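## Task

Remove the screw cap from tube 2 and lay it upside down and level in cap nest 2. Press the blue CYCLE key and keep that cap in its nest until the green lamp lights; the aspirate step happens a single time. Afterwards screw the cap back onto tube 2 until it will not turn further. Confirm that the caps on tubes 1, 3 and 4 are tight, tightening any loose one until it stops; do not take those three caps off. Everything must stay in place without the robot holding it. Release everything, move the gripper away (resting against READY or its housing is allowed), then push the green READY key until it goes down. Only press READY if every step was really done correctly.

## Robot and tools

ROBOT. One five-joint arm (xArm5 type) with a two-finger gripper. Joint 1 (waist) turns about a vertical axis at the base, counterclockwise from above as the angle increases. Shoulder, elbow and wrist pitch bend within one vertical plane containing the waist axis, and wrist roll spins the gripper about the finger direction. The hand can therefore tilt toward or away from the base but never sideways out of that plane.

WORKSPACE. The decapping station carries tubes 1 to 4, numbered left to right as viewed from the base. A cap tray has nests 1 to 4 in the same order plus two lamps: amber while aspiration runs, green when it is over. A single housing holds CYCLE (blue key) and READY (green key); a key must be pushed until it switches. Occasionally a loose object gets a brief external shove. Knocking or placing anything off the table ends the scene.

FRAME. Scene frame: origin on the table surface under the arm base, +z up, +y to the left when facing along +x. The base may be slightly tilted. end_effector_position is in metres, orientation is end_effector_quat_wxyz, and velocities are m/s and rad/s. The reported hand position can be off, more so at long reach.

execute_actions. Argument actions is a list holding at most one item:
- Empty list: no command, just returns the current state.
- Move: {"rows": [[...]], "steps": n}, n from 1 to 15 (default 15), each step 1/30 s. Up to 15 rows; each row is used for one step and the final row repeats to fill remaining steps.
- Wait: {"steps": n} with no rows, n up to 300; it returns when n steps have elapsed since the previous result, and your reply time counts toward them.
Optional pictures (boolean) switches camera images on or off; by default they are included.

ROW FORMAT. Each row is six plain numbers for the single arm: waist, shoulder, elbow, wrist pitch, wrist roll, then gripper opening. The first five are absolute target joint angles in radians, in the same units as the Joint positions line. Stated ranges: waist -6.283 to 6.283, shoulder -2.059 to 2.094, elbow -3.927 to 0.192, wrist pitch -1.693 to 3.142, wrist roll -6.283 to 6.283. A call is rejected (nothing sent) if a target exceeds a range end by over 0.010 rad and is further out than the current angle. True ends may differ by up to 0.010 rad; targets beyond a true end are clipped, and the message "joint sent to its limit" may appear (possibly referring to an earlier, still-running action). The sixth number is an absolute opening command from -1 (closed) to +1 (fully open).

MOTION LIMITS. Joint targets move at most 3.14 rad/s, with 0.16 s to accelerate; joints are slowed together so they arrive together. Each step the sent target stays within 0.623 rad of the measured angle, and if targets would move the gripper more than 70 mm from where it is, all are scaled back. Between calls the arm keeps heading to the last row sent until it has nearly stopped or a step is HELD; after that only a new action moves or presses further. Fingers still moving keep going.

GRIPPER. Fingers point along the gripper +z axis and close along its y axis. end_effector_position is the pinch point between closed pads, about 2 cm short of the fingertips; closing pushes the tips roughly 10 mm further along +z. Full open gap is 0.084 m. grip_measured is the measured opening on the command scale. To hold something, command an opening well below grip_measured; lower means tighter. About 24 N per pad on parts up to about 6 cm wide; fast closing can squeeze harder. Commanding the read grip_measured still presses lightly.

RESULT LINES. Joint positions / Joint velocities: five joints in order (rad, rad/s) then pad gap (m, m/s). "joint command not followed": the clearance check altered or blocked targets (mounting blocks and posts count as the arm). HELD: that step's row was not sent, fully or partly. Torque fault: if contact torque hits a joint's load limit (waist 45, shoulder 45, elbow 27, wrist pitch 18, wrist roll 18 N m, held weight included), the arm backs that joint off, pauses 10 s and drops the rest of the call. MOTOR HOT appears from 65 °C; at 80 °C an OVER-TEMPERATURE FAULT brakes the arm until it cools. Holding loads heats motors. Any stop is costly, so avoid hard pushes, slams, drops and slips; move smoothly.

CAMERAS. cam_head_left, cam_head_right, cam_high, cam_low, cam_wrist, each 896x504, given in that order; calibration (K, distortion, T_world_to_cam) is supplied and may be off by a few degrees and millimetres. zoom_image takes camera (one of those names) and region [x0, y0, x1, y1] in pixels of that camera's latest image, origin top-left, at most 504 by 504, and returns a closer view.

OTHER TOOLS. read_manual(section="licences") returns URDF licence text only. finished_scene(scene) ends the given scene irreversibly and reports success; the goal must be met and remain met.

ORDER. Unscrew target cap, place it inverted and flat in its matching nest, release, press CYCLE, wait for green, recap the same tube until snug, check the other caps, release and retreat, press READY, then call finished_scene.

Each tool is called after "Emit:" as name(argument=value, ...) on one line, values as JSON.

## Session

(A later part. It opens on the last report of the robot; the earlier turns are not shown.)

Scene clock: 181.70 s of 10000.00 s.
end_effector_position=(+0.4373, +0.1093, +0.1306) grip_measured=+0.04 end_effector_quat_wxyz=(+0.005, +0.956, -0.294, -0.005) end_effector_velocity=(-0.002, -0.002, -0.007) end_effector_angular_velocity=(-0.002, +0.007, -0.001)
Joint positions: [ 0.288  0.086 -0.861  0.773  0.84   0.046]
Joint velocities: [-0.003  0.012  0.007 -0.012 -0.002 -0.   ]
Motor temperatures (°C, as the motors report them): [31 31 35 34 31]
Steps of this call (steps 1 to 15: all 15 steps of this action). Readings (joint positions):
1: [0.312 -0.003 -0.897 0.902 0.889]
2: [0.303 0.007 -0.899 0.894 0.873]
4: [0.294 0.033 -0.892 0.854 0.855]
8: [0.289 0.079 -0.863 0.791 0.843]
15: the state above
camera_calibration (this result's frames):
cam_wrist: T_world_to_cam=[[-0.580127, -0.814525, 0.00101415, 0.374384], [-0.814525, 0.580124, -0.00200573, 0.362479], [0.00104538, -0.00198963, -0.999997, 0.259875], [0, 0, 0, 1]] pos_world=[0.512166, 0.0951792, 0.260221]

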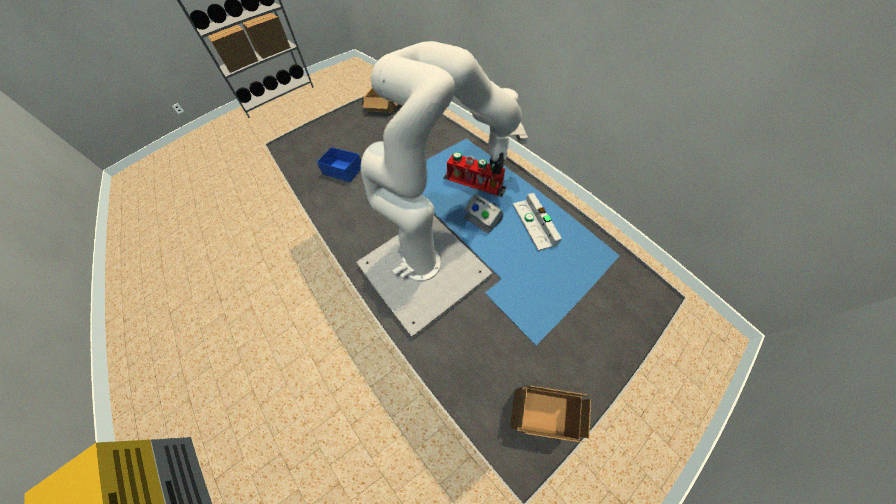

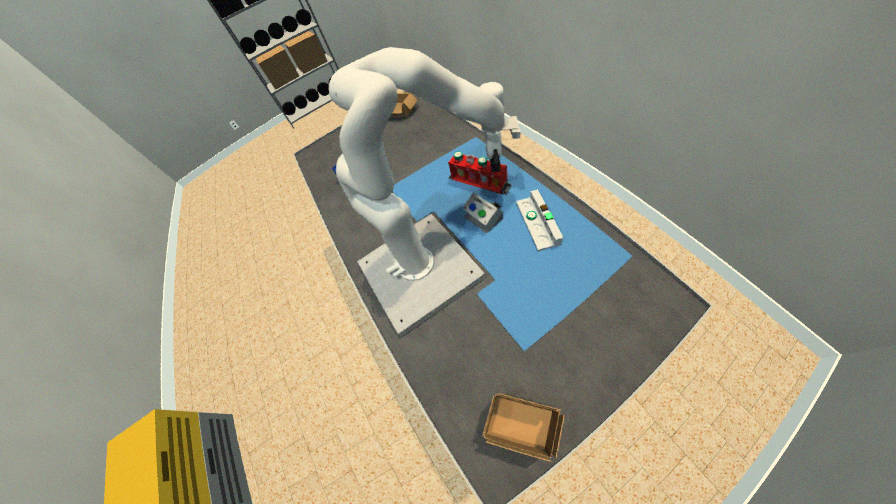

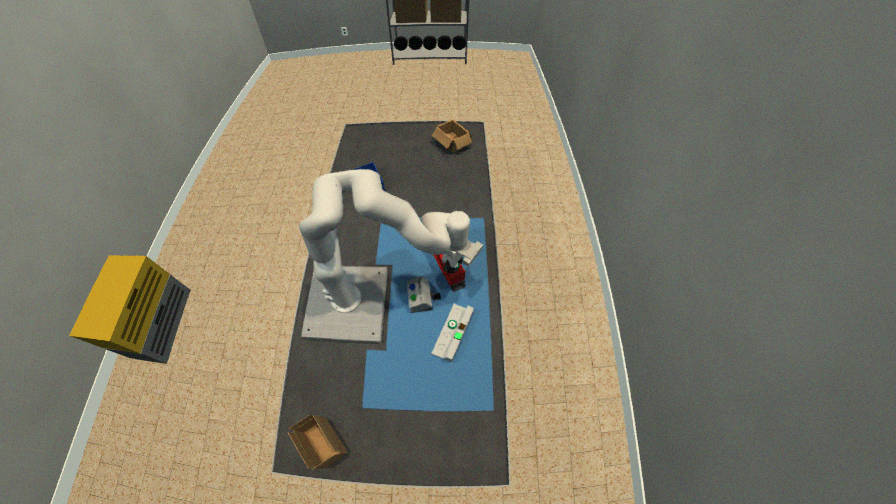

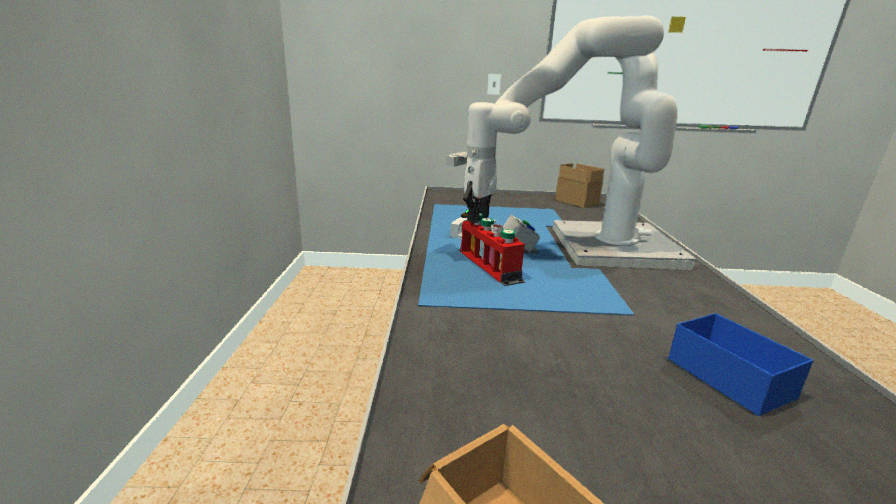

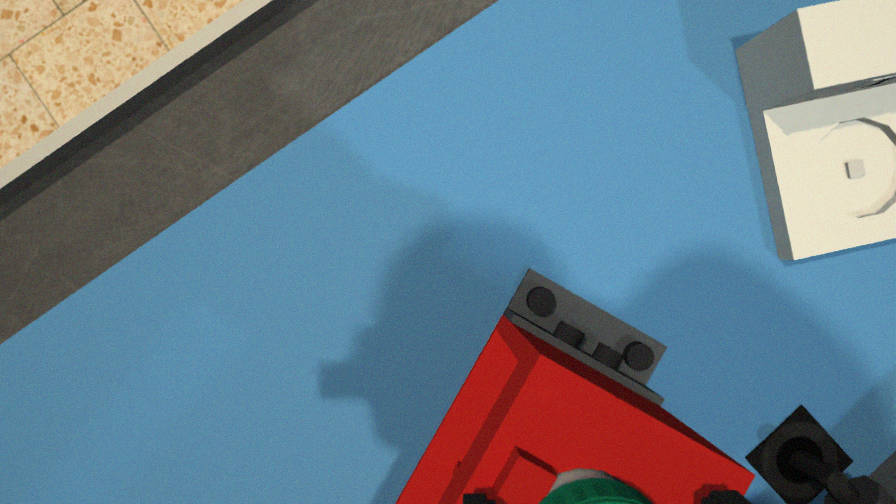

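Emit:
execute_actions(actions=[{"rows":[[0.287,0.088,-0.86,0.772,0.84,-0.7]],"steps":7}], pictures=false)

Emit:
execute_actions(actions=[{"rows":[[0.287,0.088,-0.86,0.772,1.94,-0.7]],"steps":15}], pictures=false)

Emit:
execute_actions(actions=[{"rows":[[0.287,0.088,-0.86,0.772,1.94,0.05],[0.287,0.088,-0.86,0.772,1.94,0.05],[0.287,0.088,-0.86,0.772,1.94,0.05],[0.287,0.088,-0.86,0.772,1.94,0.05],[0.287,0.088,-0.86,0.772,1.94,0.05],[0.287,0.02,-0.908,0.888,1.94,0.05]],"steps":15}], pictures=false)

Emit:
execute_actions(actions=[{"rows":[[0.398,0.0,-0.884,0.884,0.95,0.05]],"steps":15}], pictures=false)

Emit:
execute_actions(actions=[{"rows":[[0.398,0.068,-0.836,0.768,0.95,0.05]],"steps":13}], pictures=false)

Emit:
execute_actions(actions=[{"rows":[[0.398,0.068,-0.836,0.768,0.95,-0.7]],"steps":7}], pictures=false)

Emit:
execute_actions(actions=[{"rows":[[0.398,0.068,-0.836,0.768,2.05,-0.7]],"steps":15}], pictures=false)

Emit:
execute_actions(actions=[{"rows":[[0.398,0.068,-0.836,0.768,2.05,0.05],[0.398,0.068,-0.836,0.768,2.05,0.05],[0.398,0.068,-0.836,0.768,2.05,0.05],[0.398,0.068,-0.836,0.768,2.05,0.05],[0.398,0.068,-0.836,0.768,2.05,0.05],[0.398,0.0,-0.884,0.884,2.05,0.05]],"steps":15}], pictures=false)

Emit:
execute_actions(actions=[{"rows":[[0.51,-0.02,-0.89,0.91,1.6,0.05]],"steps":10}], pictures=false)

Emit:
execute_actions(actions=[{"rows":[[0.624,0.01,-0.895,0.885,1.17,0.05]],"steps":12}], pictures=false)

Emit:
execute_actions(actions=[{"rows":[[0.624,0.078,-0.847,0.769,1.17,0.05]],"steps":13}], pictures=false)

Emit:
execute_actions(actions=[{"rows":[[0.624,0.078,-0.847,0.769,1.17,-0.7]],"steps":7}], pictures=false)

Emit:
execute_actions(actions=[{"rows":[[0.624,0.078,-0.847,0.769,2.27,-0.7]],"steps":15}], pictures=false)

Emit:
execute_actions(actions=[{"rows":[[0.624,0.078,-0.847,0.769,2.27,0.05],[0.624,0.078,-0.847,0.769,2.27,0.05],[0.624,0.078,-0.847,0.769,2.27,0.05],[0.624,0.078,-0.847,0.769,2.27,0.05],[0.624,0.078,-0.847,0.769,2.27,0.05],[0.624,0.01,-0.895,0.885,2.27,0.05]],"steps":15}], pictures=false)

Emit:
execute_actions(actions=[{"rows":[[0.6,-0.25,-0.8,1.05,1.4,0.05]],"steps":15}])

Scene clock: 197.80 s of 10000.00 s.
end_effector_position=(+0.4374, +0.1095, +0.1298) grip_measured=-0.25 end_effector_quat_wxyz=(+0.005, +0.956, -0.293, -0.005) end_effector_velocity=(-0.001, -0.000, -0.001) end_effector_angular_velocity=(-0.001, +0.004, -0.001)
Joint positions: [ 0.288  0.088 -0.861  0.771  0.84   0.033]
Joint velocities: [-0.     0.001  0.     0.002  0.    -0.   ]
Motor temperatures (°C, as the motors report them): [31 31 36 33 31]
Steps of this call (steps 1 to 15: the robot went on to your last target; steps 16 to 476: nothing new was sent; steps 477 to 483: all 7 steps of this action). Readings (joint positions):
477: [0.287 0.088 -0.860 0.772 0.840]
478: [0.287 0.088 -0.860 0.772 0.840]
480: [0.288 0.088 -0.861 0.771 0.840]
483: the state above

Scene clock: 198.30 s of 10000.00 s.
end_effector_position=(+0.4380, +0.1088, +0.1306) grip_measured=-0.25 end_effector_quat_wxyz=(+0.006, +0.727, -0.687, -0.002) end_effector_velocity=(-0.001, -0.002, -0.002) end_effector_angular_velocity=(-0.022, -0.007, -1.901)
Joint positions: [ 0.286  0.087 -0.862  0.771  1.757  0.033]
Joint velocities: [-0.003  0.002  0.002  0.001  1.898  0.004]
Motor temperatures (°C, as the motors report them): [31 31 36 33 31]
Steps of this call (steps 1 to 15: all 15 steps of this action). Readings (joint positions):
1: [0.288 0.088 -0.861 0.771 0.840]
2: [0.288 0.088 -0.861 0.771 0.844]
4: [0.288 0.088 -0.861 0.771 0.887]
8: [0.288 0.088 -0.861 0.771 1.164]
15: the state above

Scene clock: 198.80 s of 10000.00 s.
end_effector_position=(+0.4394, +0.1096, +0.1684) grip_measured=+0.04 end_effector_quat_wxyz=(-0.006, -0.662, +0.750, +0.001) end_effector_velocity=(-0.022, -0.005, +0.003) end_effector_angular_velocity=(-0.019, +0.075, -0.007)
Joint positions: [ 0.287  0.023 -0.906  0.88   1.939  0.046]
Joint velocities: [ 0.    -0.024  0.     0.101  0.007  0.   ]
Motor temperatures (°C, as the motors report them): [31 31 36 33 31]
Steps of this call (steps 1 to 15: all 15 steps of this action). Readings (joint positions):
1: [0.286 0.087 -0.861 0.771 1.813]
2: [0.286 0.087 -0.861 0.771 1.856]
4: [0.286 0.088 -0.858 0.774 1.904]
8: [0.286 0.082 -0.862 0.792 1.933]
15: the state above

Scene clock: 199.30 s of 10000.00 s.
end_effector_position=(+0.4186, +0.1535, +0.1694) grip_measured=+0.04 end_effector_quat_wxyz=(+0.006, +0.937, -0.349, -0.006) end_effector_velocity=(-0.009, +0.017, +0.000) end_effector_angular_velocity=(+0.021, +0.010, +1.424)
Joint positions: [ 0.394  0.001 -0.885  0.884  1.064  0.046]
Joint velocities: [ 0.042 -0.01   0.011 -0.002 -1.381 -0.   ]
Motor temperatures (°C, as the motors report them): [31 31 36 33 31]
Steps of this call (steps 1 to 15: all 15 steps of this action). Readings (joint positions):
1: [0.287 0.022 -0.906 0.883 1.939]
2: [0.287 0.022 -0.906 0.885 1.936]
4: [0.294 0.020 -0.904 0.886 1.893]
8: [0.342 0.010 -0.895 0.885 1.615]
15: the state above

Scene clock: 199.73 s of 10000.00 s.
end_effector_position=(+0.4167, +0.1544, +0.1309) grip_measured=+0.04 end_effector_quat_wxyz=(+0.005, +0.956, -0.294, -0.005) end_effector_velocity=(+0.005, +0.002, -0.001) end_effector_angular_velocity=(+0.008, -0.021, +0.010)
Joint positions: [ 0.398  0.066 -0.838  0.77   0.951  0.046]
Joint velocities: [ 0.001  0.004  0.004 -0.03  -0.008 -0.   ]
Motor temperatures (°C, as the motors report them): [31 31 36 33 31]
Steps of this call (steps 1 to 13: all 13 steps of this action). Readings (joint positions):
1: [0.395 0.001 -0.884 0.884 1.025]
2: [0.396 0.002 -0.884 0.881 1.000]
4: [0.397 0.019 -0.873 0.846 0.972]
8: [0.397 0.061 -0.839 0.786 0.955]
13: the state above

Scene clock: 199.97 s of 10000.00 s.
end_effector_position=(+0.4172, +0.1550, +0.1308) grip_measured=-0.25 end_effector_quat_wxyz=(+0.004, +0.956, -0.293, -0.005) end_effector_velocity=(-0.000, -0.000, -0.000) end_effector_angular_velocity=(-0.000, +0.001, -0.000)
Joint positions: [ 0.399  0.067 -0.838  0.767  0.95   0.033]
Joint velocities: [-0.001 -0.001  0.001  0.    -0.001 -0.   ]
Motor temperatures (°C, as the motors report them): [31 31 36 33 31]
Steps of this call (steps 1 to 7: all 7 steps of this action). Readings (joint positions):
1: [0.398 0.067 -0.837 0.769 0.951]
2: [0.398 0.067 -0.837 0.769 0.950]
4: [0.399 0.067 -0.838 0.767 0.950]
7: the state above

Scene clock: 200.47 s of 10000.00 s.
end_effector_position=(+0.4159, +0.1539, +0.1295) grip_measured=-0.25 end_effector_quat_wxyz=(+0.008, +0.727, -0.686, -0.003) end_effector_velocity=(-0.004, -0.001, -0.003) end_effector_angular_velocity=(-0.034, -0.003, -1.898)
Joint positions: [ 0.397  0.068 -0.835  0.769  1.867  0.033]
Joint velocities: [0.    0.001 0.005 0.006 1.898 0.001]
Motor temperatures (°C, as the motors report them): [31 31 36 33 31]
Steps of this call (steps 1 to 15: all 15 steps of this action). Readings (joint positions):
1: [0.399 0.067 -0.838 0.767 0.950]
2: [0.399 0.067 -0.837 0.767 0.954]
4: [0.398 0.067 -0.837 0.767 0.997]
8: [0.398 0.067 -0.837 0.768 1.274]
15: the state above

Scene clock: 200.97 s of 10000.00 s.
end_effector_position=(+0.4190, +0.1554, +0.1684) grip_measured=+0.04 end_effector_quat_wxyz=(-0.006, -0.662, +0.750, +0.001) end_effector_velocity=(-0.023, -0.008, +0.001) end_effector_angular_velocity=(-0.029, +0.078, -0.005)
Joint positions: [ 0.398  0.003 -0.883  0.876  2.049  0.046]
Joint velocities: [ 0.    -0.024  0.004  0.103  0.006  0.   ]
Motor temperatures (°C, as the motors report them): [31 31 36 33 31]
Steps of this call (steps 1 to 15: all 15 steps of this action). Readings (joint positions):
1: [0.397 0.068 -0.835 0.769 1.923]
2: [0.398 0.068 -0.835 0.769 1.966]
4: [0.398 0.069 -0.834 0.769 2.014]
8: [0.398 0.061 -0.839 0.786 2.043]
15: the state above

Scene clock: 201.30 s of 10000.00 s.
end_effector_position=(+0.4002, +0.1937, +0.1774) grip_measured=+0.04 end_effector_quat_wxyz=(+0.007, +0.819, -0.574, -0.004) end_effector_velocity=(-0.050, +0.100, +0.024) end_effector_angular_velocity=(+0.021, -0.002, +1.213)
Joint positions: [ 0.494 -0.017 -0.889  0.906  1.674  0.046]
Joint velocities: [ 0.253 -0.049 -0.017  0.055 -0.959 -0.   ]
Motor temperatures (°C, as the motors report them): [31 31 36 33 31]
Steps of this call (steps 1 to 10: all 10 steps of this action). Readings (joint positions):
1: [0.398 0.002 -0.882 0.879 2.049]
2: [0.399 0.002 -0.882 0.881 2.046]
4: [0.408 -0.000 -0.883 0.886 2.003]
8: [0.469 -0.012 -0.888 0.900 1.766]
10: the state above

Scene clock: 201.70 s of 10000.00 s.
end_effector_position=(+0.3762, +0.2434, +0.1693) grip_measured=+0.04 end_effector_quat_wxyz=(+0.006, +0.952, -0.307, -0.006) end_effector_velocity=(-0.012, +0.032, -0.003) end_effector_angular_velocity=(+0.013, -0.007, +0.440)
Joint positions: [ 0.618  0.009 -0.894  0.887  1.199  0.046]
Joint velocities: [ 0.075  0.018 -0.009 -0.022 -0.365  0.   ]
Motor temperatures (°C, as the motors report them): [31 31 36 33 31]
Steps of this call (steps 1 to 12: all 12 steps of this action). Readings (joint positions):
1: [0.501 -0.018 -0.890 0.907 1.648]
2: [0.505 -0.019 -0.890 0.908 1.627]
4: [0.518 -0.016 -0.890 0.906 1.566]
8: [0.584 0.000 -0.893 0.894 1.324]
12: the state above

Scene clock: 202.13 s of 10000.00 s.
end_effector_position=(+0.3742, +0.2451, +0.1305) grip_measured=+0.04 end_effector_quat_wxyz=(+0.005, +0.957, -0.291, -0.006) end_effector_velocity=(+0.004, +0.004, -0.002) end_effector_angular_velocity=(+0.012, -0.018, +0.005)
Joint positions: [ 0.624  0.076 -0.849  0.771  1.17   0.046]
Joint velocities: [ 0.001  0.007  0.002 -0.03  -0.003 -0.   ]
Motor temperatures (°C, as the motors report them): [31 31 36 33 31]
Steps of this call (steps 1 to 13: all 13 steps of this action). Readings (joint positions):
1: [0.620 0.009 -0.894 0.886 1.189]
2: [0.621 0.011 -0.894 0.882 1.183]
4: [0.622 0.028 -0.883 0.847 1.176]
8: [0.623 0.071 -0.850 0.787 1.171]
13: the state above

Scene clock: 202.37 s of 10000.00 s.
end_effector_position=(+0.3753, +0.2464, +0.1310) grip_measured=-0.25 end_effector_quat_wxyz=(+0.003, +0.957, -0.290, -0.004) end_effector_velocity=(-0.001, -0.001, -0.000) end_effector_angular_velocity=(-0.001, +0.002, -0.000)
Joint positions: [ 0.625  0.077 -0.85   0.767  1.17   0.033]
Joint velocities: [-0.    -0.001  0.002  0.002  0.    -0.   ]
Motor temperatures (°C, as the motors report them): [31 31 36 33 31]
Steps of this call (steps 1 to 7: all 7 steps of this action). Readings (joint positions):
1: [0.624 0.077 -0.848 0.770 1.170]
2: [0.624 0.077 -0.848 0.769 1.170]
4: [0.625 0.077 -0.850 0.767 1.170]
7: the state above

Scene clock: 202.87 s of 10000.00 s.
end_effector_position=(+0.3713, +0.2443, +0.1286) grip_measured=-0.24 end_effector_quat_wxyz=(+0.011, +0.730, -0.683, -0.004) end_effector_velocity=(-0.008, +0.005, -0.000) end_effector_angular_velocity=(-0.044, -0.011, -1.878)
Joint positions: [ 0.626  0.076 -0.844  0.774  2.086  0.033]
Joint velocities: [ 0.019 -0.006  0.006  0.011  1.898 -0.002]
Motor temperatures (°C, as the motors report them): [31 31 36 33 31]
Steps of this call (steps 1 to 15: all 15 steps of this action). Readings (joint positions):
1: [0.625 0.077 -0.850 0.767 1.170]
2: [0.625 0.077 -0.850 0.767 1.174]
4: [0.625 0.077 -0.849 0.768 1.217]
8: [0.624 0.076 -0.847 0.770 1.494]
15: the state above

Scene clock: 203.37 s of 10000.00 s.
end_effector_position=(+0.3765, +0.2465, +0.1681) grip_measured=+0.04 end_effector_quat_wxyz=(-0.005, -0.664, +0.748, +0.002) end_effector_velocity=(-0.022, -0.012, +0.002) end_effector_angular_velocity=(-0.047, +0.072, -0.002)
Joint positions: [ 0.624  0.013 -0.894  0.876  2.269  0.046]
Joint velocities: [ 0.004 -0.026  0.005  0.107  0.007  0.   ]
Motor temperatures (°C, as the motors report them): [31 31 36 33 31]
Steps of this call (steps 1 to 15: all 15 steps of this action). Readings (joint positions):
1: [0.626 0.076 -0.844 0.774 2.143]
2: [0.627 0.076 -0.844 0.774 2.185]
4: [0.624 0.079 -0.846 0.769 2.234]
8: [0.622 0.073 -0.851 0.784 2.263]
15: the state above

Scene clock: 203.87 s of 10000.00 s.
end_effector_position=(+0.3385, +0.2106, +0.2273) grip_measured=+0.04 end_effector_quat_wxyz=(+0.005, +0.899, -0.438, -0.004) end_effector_velocity=(-0.028, -0.022, +0.009) end_effector_angular_velocity=(-0.013, +0.042, +0.809)
Joint positions: [ 0.601 -0.241 -0.804  1.043  1.465  0.046]
Joint velocities: [-0.009 -0.099  0.057  0.085 -0.818 -0.   ]
Motor temperatures (°C, as the motors report them): [31 31 36 33 31]
Steps of this call (steps 1 to 15: all 15 steps of this action). Readings (joint positions):
1: [0.624 0.012 -0.894 0.879 2.269]
2: [0.624 0.011 -0.893 0.882 2.266]
4: [0.622 -0.006 -0.885 0.896 2.223]
8: [0.612 -0.117 -0.847 0.966 1.947]
15: the state above
camera_calibration (this result's frames):
cam_wrist: T_world_to_cam=[[-0.801764, -0.597636, 0.00220243, 0.428502], [-0.597638, 0.801746, -0.00566992, 0.104124], [0.00162276, -0.0058622, -0.999982, 0.357485], [0, 0, 0, 1]] pos_world=[0.405206, 0.174703, 0.357125]

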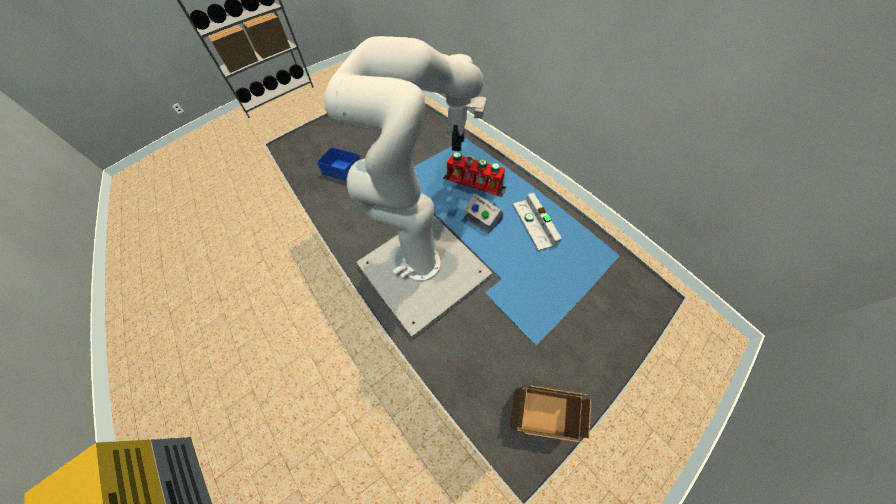

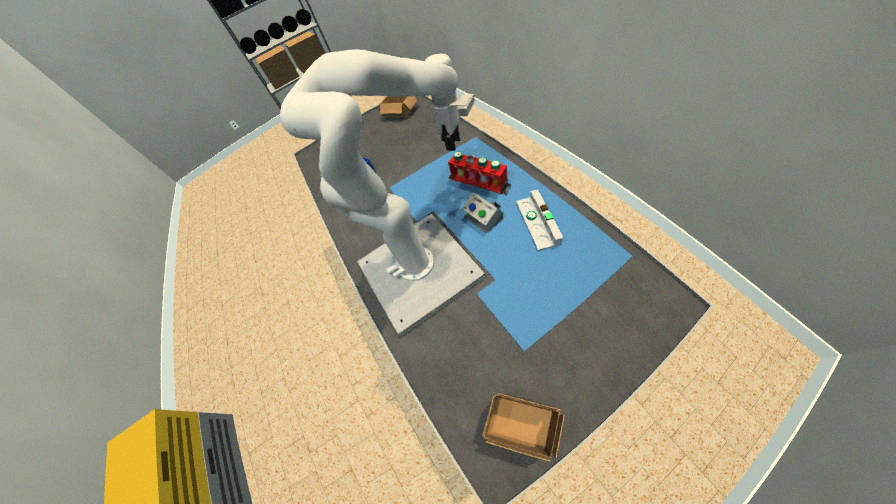

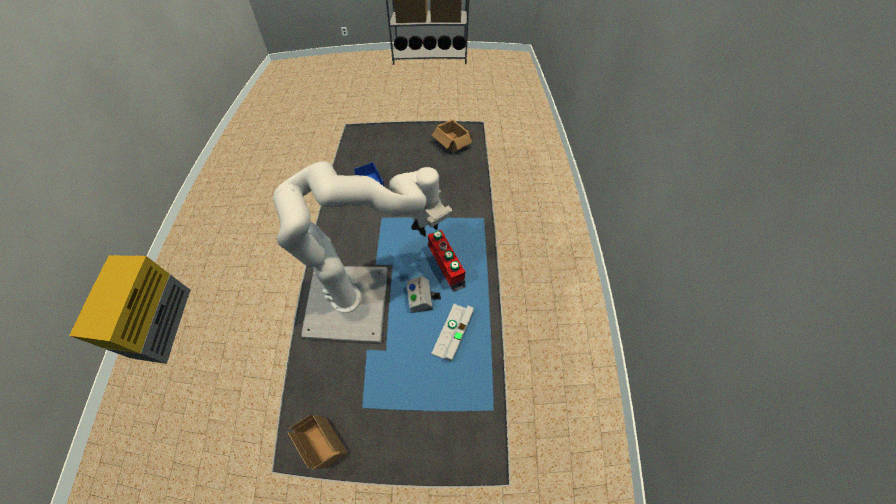

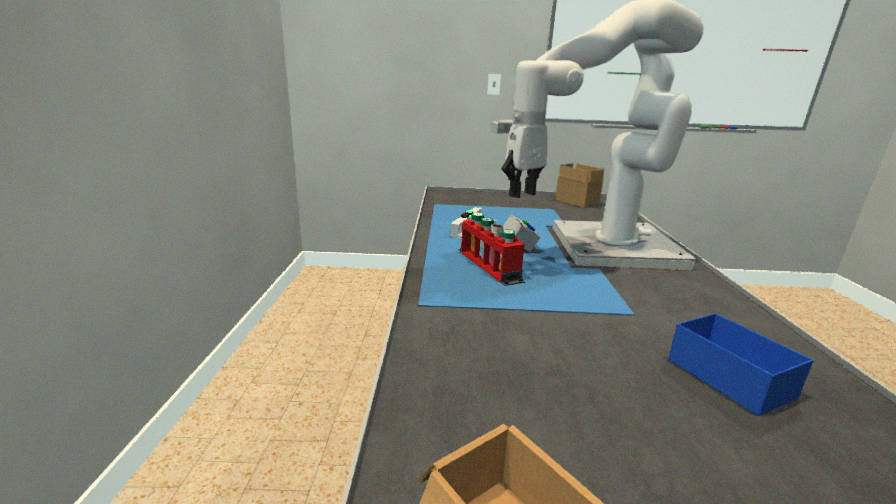

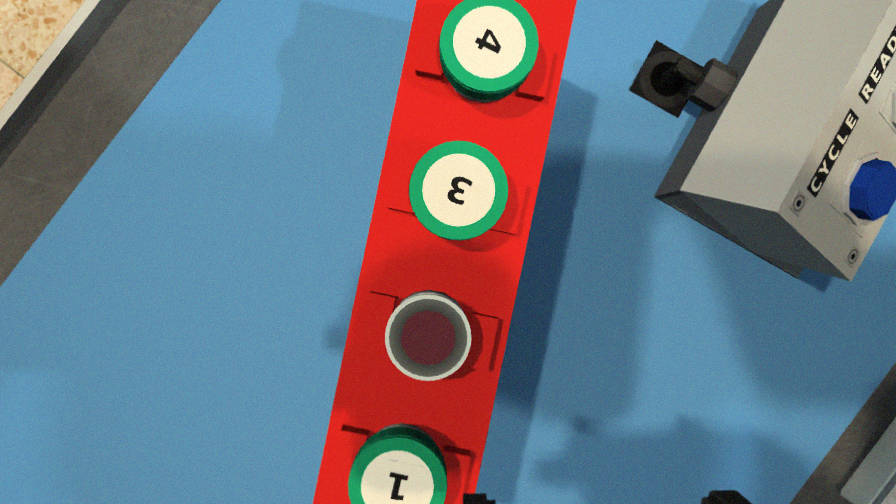

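Emit:
execute_actions(actions=[{"rows":[[0.2,-0.15,-0.8,0.95,0.5,0.05]],"steps":15}], pictures=false)

Emit:
execute_actions(actions=[{"rows":[[-0.167,0.05,-0.8,0.75,0,0.05]],"steps":15}])

Emit:
execute_actions(actions=[{"rows":[[-0.167,0.2165,-0.809,0.593,0,0.05]],"steps":15}], pictures=false)

Emit:
execute_actions(actions=[{"rows":[[-0.167,0.306,-0.806,0.5,0,0.05]],"steps":15}])

Emit:
zoom_image(camera="cam_head_right", region=[490,170,590,250])

Scene clock: 210.20 s of 10000.00 s.
end_effector_position=(+0.3980, +0.0967, +0.2026) grip_measured=+0.04 end_effector_quat_wxyz=(+0.005, +0.970, -0.243, -0.006) end_effector_velocity=(+0.090, -0.269, -0.058) end_effector_angular_velocity=(+0.016, +0.015, +1.211)
Joint positions: [ 0.28  -0.17  -0.8    0.97   0.727  0.046]
Joint velocities: [-0.695  0.173  0.003 -0.169 -1.905 -0.   ]
Motor temperatures (°C, as the motors report them): [31 31 36 33 31]
Steps of this call (steps 1 to 30: the robot went on to your last target; steps 31 to 175: nothing new was sent; steps 176 to 190: all 15 steps of this action). Readings (joint positions):
176: [0.600 -0.250 -0.800 1.050 1.400]
177: [0.598 -0.250 -0.800 1.049 1.396]
179: [0.574 -0.244 -0.801 1.042 1.353]
183: [0.455 -0.214 -0.800 1.014 1.163]
190: the state above

Scene clock: 210.70 s of 10000.00 s.
end_effector_position=(+0.4278, -0.0566, +0.1412) grip_measured=+0.04 end_effector_quat_wxyz=(+0.004, +0.992, -0.126, -0.007) end_effector_velocity=(-0.010, -0.309, -0.130) end_effector_angular_velocity=(+0.007, +0.014, +0.355)
Joint positions: [-0.09   0.01  -0.8    0.79   0.118  0.046]
Joint velocities: [-0.712  0.368  0.002 -0.358 -1.067 -0.   ]
Motor temperatures (°C, as the motors report them): [31 31 36 33 31]
Steps of this call (steps 1 to 15: all 15 steps of this action). Readings (joint positions):
1: [0.258 -0.165 -0.800 0.965 0.667]
2: [0.238 -0.159 -0.800 0.959 0.617]
4: [0.188 -0.136 -0.802 0.934 0.540]
8: [0.085 -0.080 -0.800 0.881 0.387]
15: the state above
camera_calibration (this result's frames):
cam_wrist: T_world_to_cam=[[-0.271504, -0.962437, -0.00102076, 0.0936351], [-0.962432, 0.271499, 0.00373263, 0.496029], [-0.00331529, 0.00199584, -0.999993, 0.272253], [0, 0, 0, 1]] pos_world=[0.503719, -0.0450968, 0.270495]

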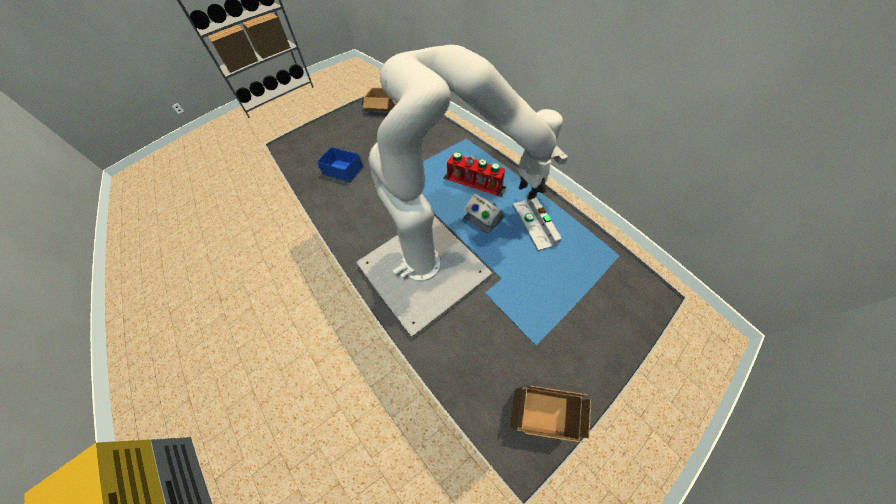

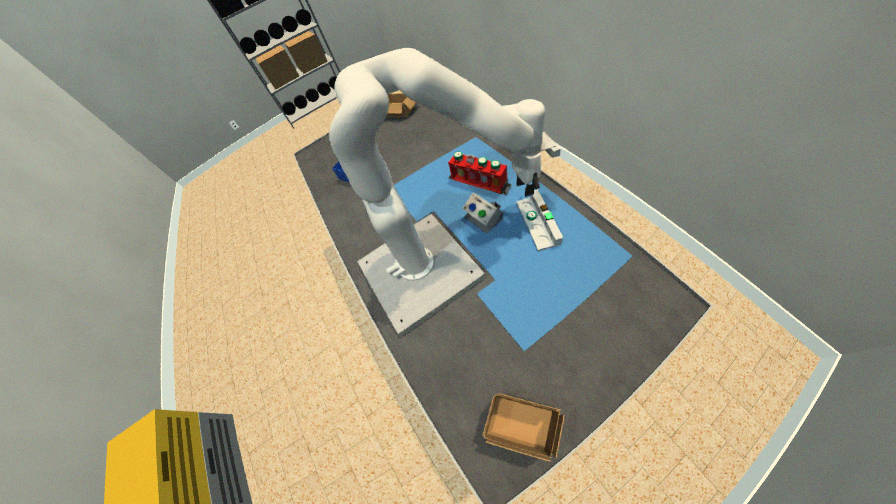

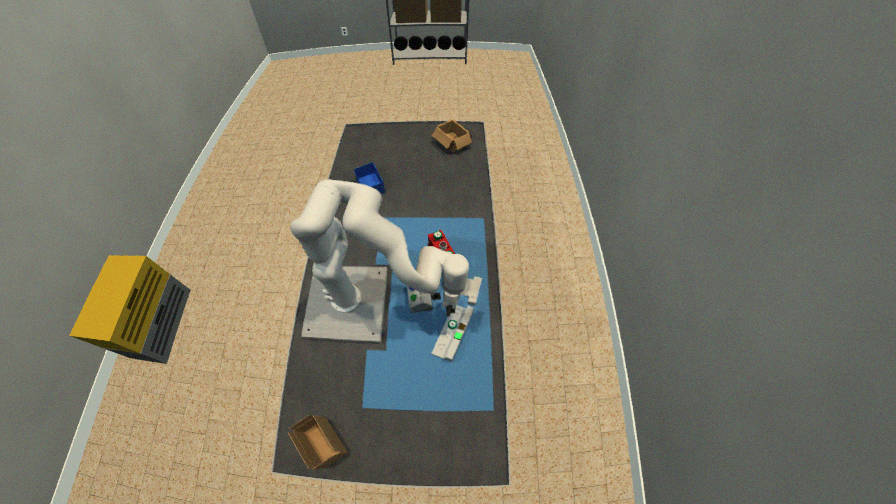

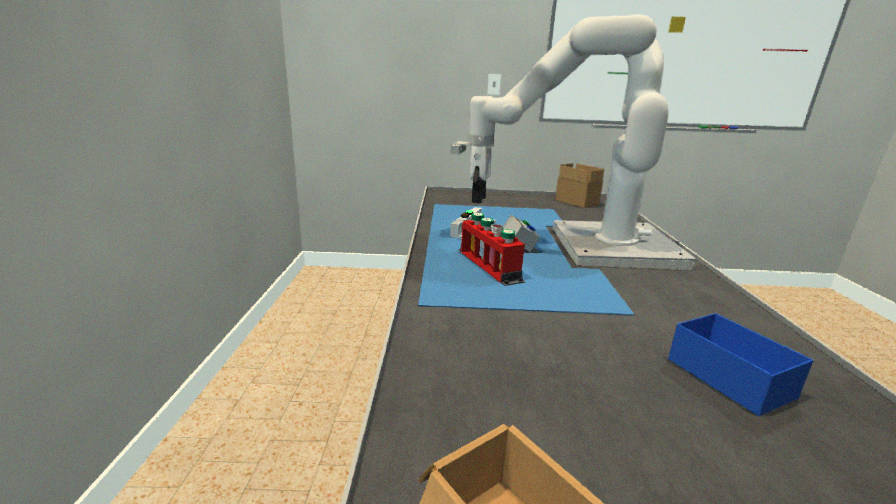

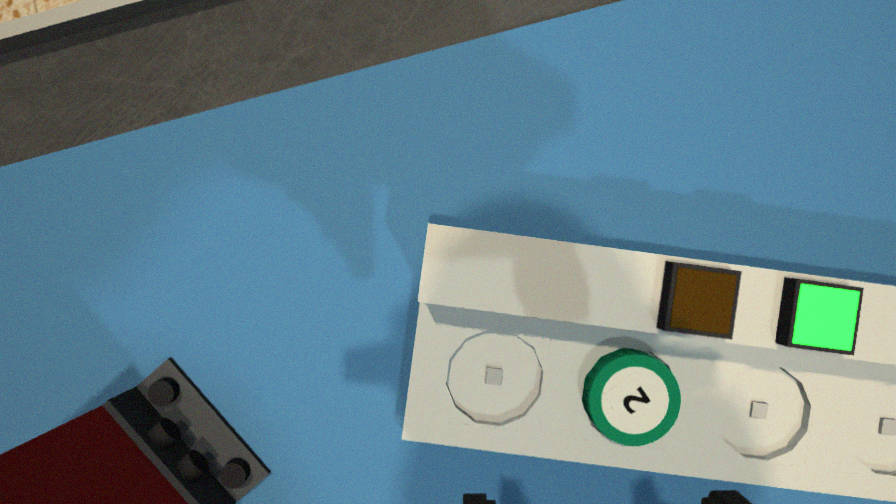

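Scene clock: 211.20 s of 10000.00 s.
end_effector_position=(+0.4363, -0.0923, +0.0706) grip_measured=+0.04 end_effector_quat_wxyz=(+0.004, +0.994, -0.105, -0.006) end_effector_velocity=(-0.000, -0.002, -0.007) end_effector_angular_velocity=(-0.000, -0.001, -0.000)
Joint positions: [-0.166  0.213 -0.81   0.595  0.001  0.046]
Joint velocities: [-0.005  0.019  0.001 -0.021 -0.004 -0.   ]
Motor temperatures (°C, as the motors report them): [31 31 36 33 31]
Steps of this call (steps 1 to 15: all 15 steps of this action). Readings (joint positions):
1: [-0.113 0.022 -0.800 0.779 0.085]
2: [-0.130 0.034 -0.800 0.766 0.060]
4: [-0.148 0.081 -0.805 0.717 0.032]
8: [-0.162 0.190 -0.804 0.624 0.008]
15: the state above

Scene clock: 211.70 s of 10000.00 s.
end_effector_position=(+0.4357, -0.0929, +0.0361) grip_measured=+0.04 end_effector_quat_wxyz=(+0.004, +0.994, -0.105, -0.006) end_effector_velocity=(-0.003, -0.001, -0.004) end_effector_angular_velocity=(+0.001, +0.005, -0.002)
Joint positions: [-0.167  0.305 -0.807  0.501 -0.     0.046]
Joint velocities: [-0.002  0.008  0.004 -0.008 -0.001 -0.   ]
Motor temperatures (°C, as the motors report them): [31 31 36 33 31]
Steps of this call (steps 1 to 15: all 15 steps of this action). Readings (joint positions):
1: [-0.166 0.214 -0.810 0.594 0.000]
2: [-0.166 0.217 -0.810 0.590 0.000]
4: [-0.166 0.244 -0.811 0.559 0.000]
8: [-0.167 0.296 -0.804 0.514 0.000]
15: the state above
camera_calibration (this result's frames):
cam_wrist: T_world_to_cam=[[-0.23107, -0.972936, -0.00161249, 0.0420667], [-0.972935, 0.231066, 0.00242193, 0.51472], [-0.00198379, 0.00212849, -0.999996, 0.166677], [0, 0, 0, 1]] pos_world=[0.51084, -0.0783606, 0.165497]

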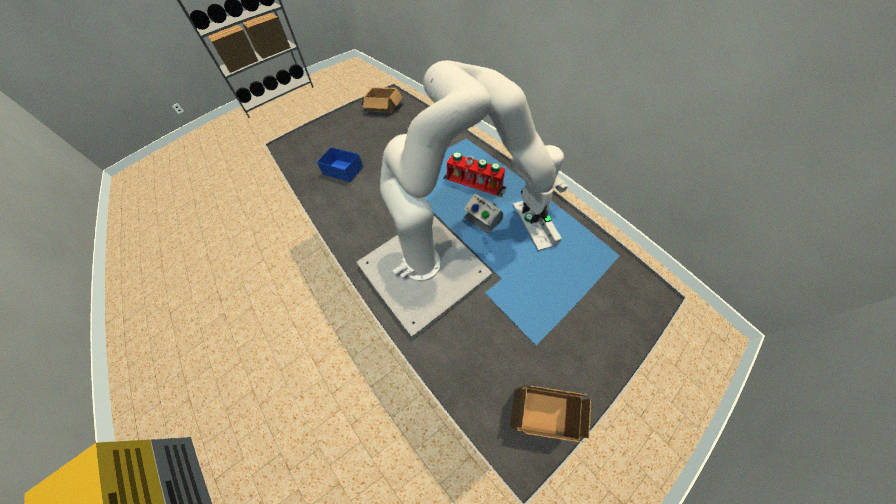

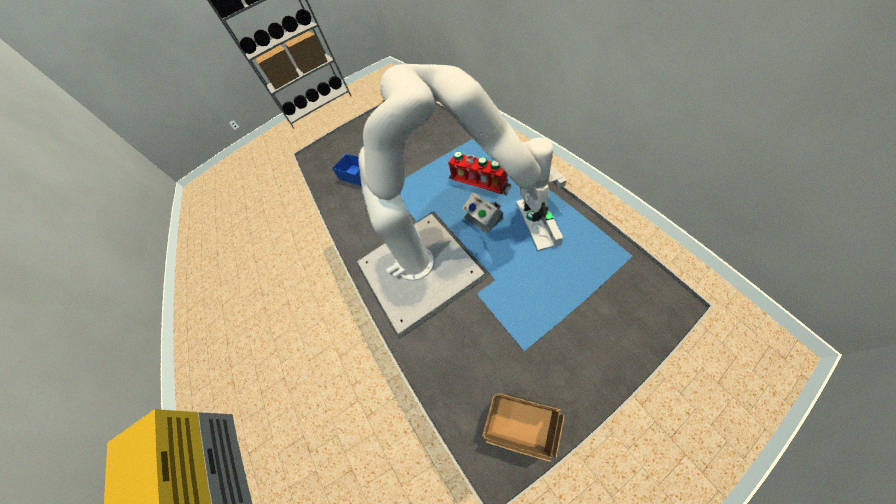

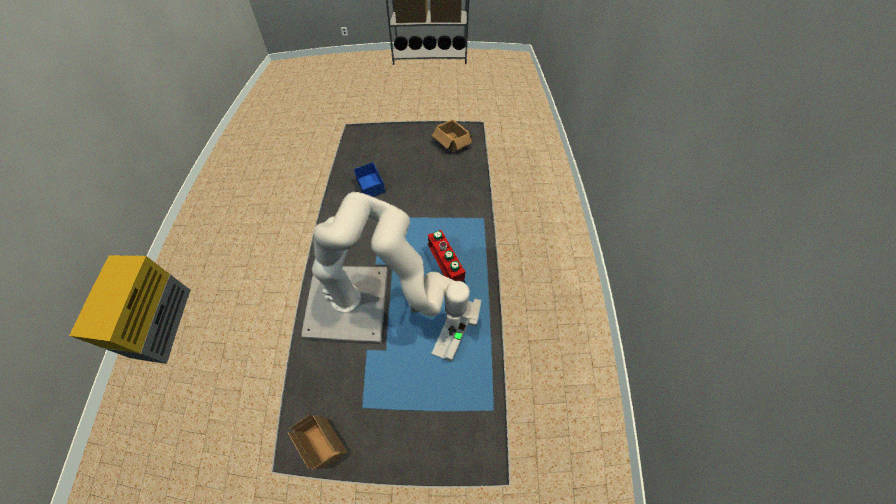

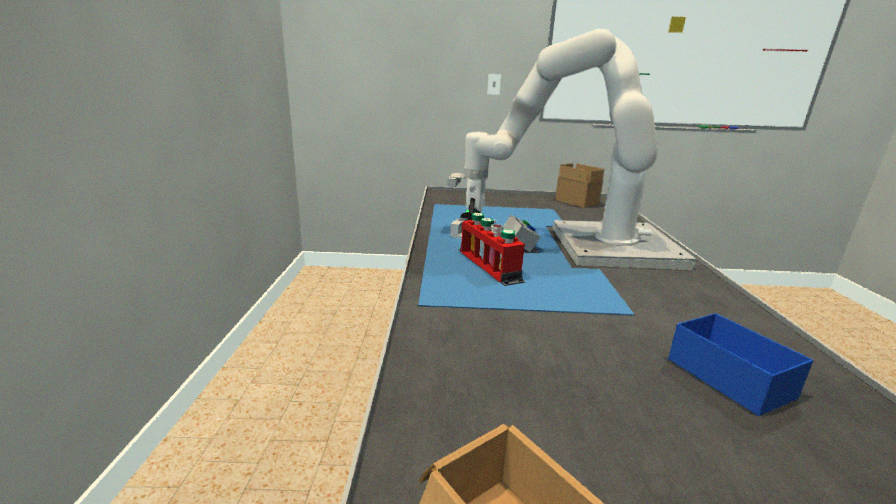

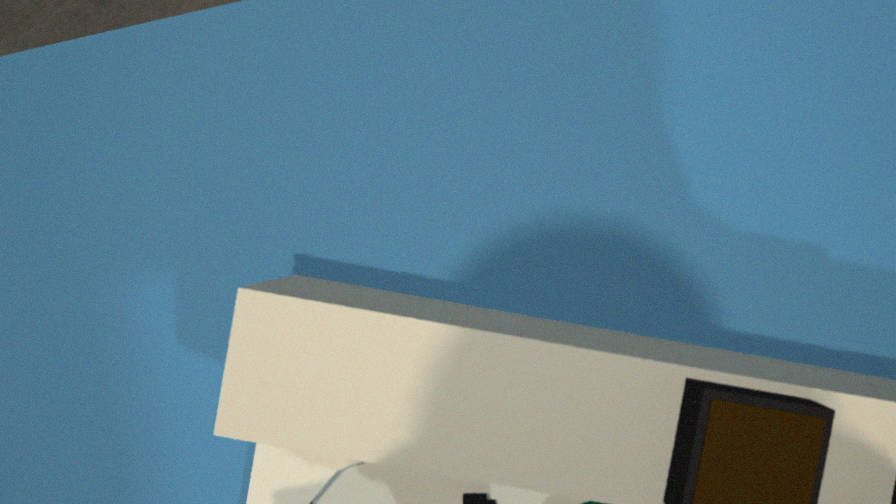

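Region (490, 170, 590, 250) of cam_head_right's 896x504 image, scaled by 5.040, with more detail than that image has; it fills the top 403 rows of this view, and the rest is white.

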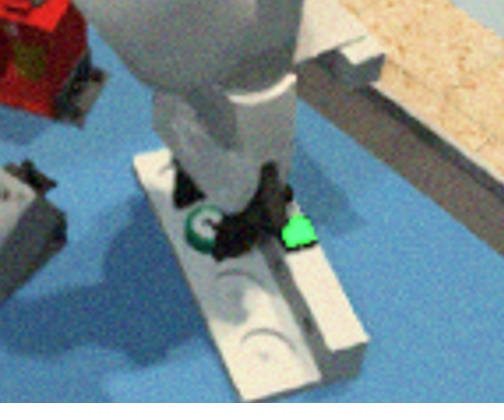

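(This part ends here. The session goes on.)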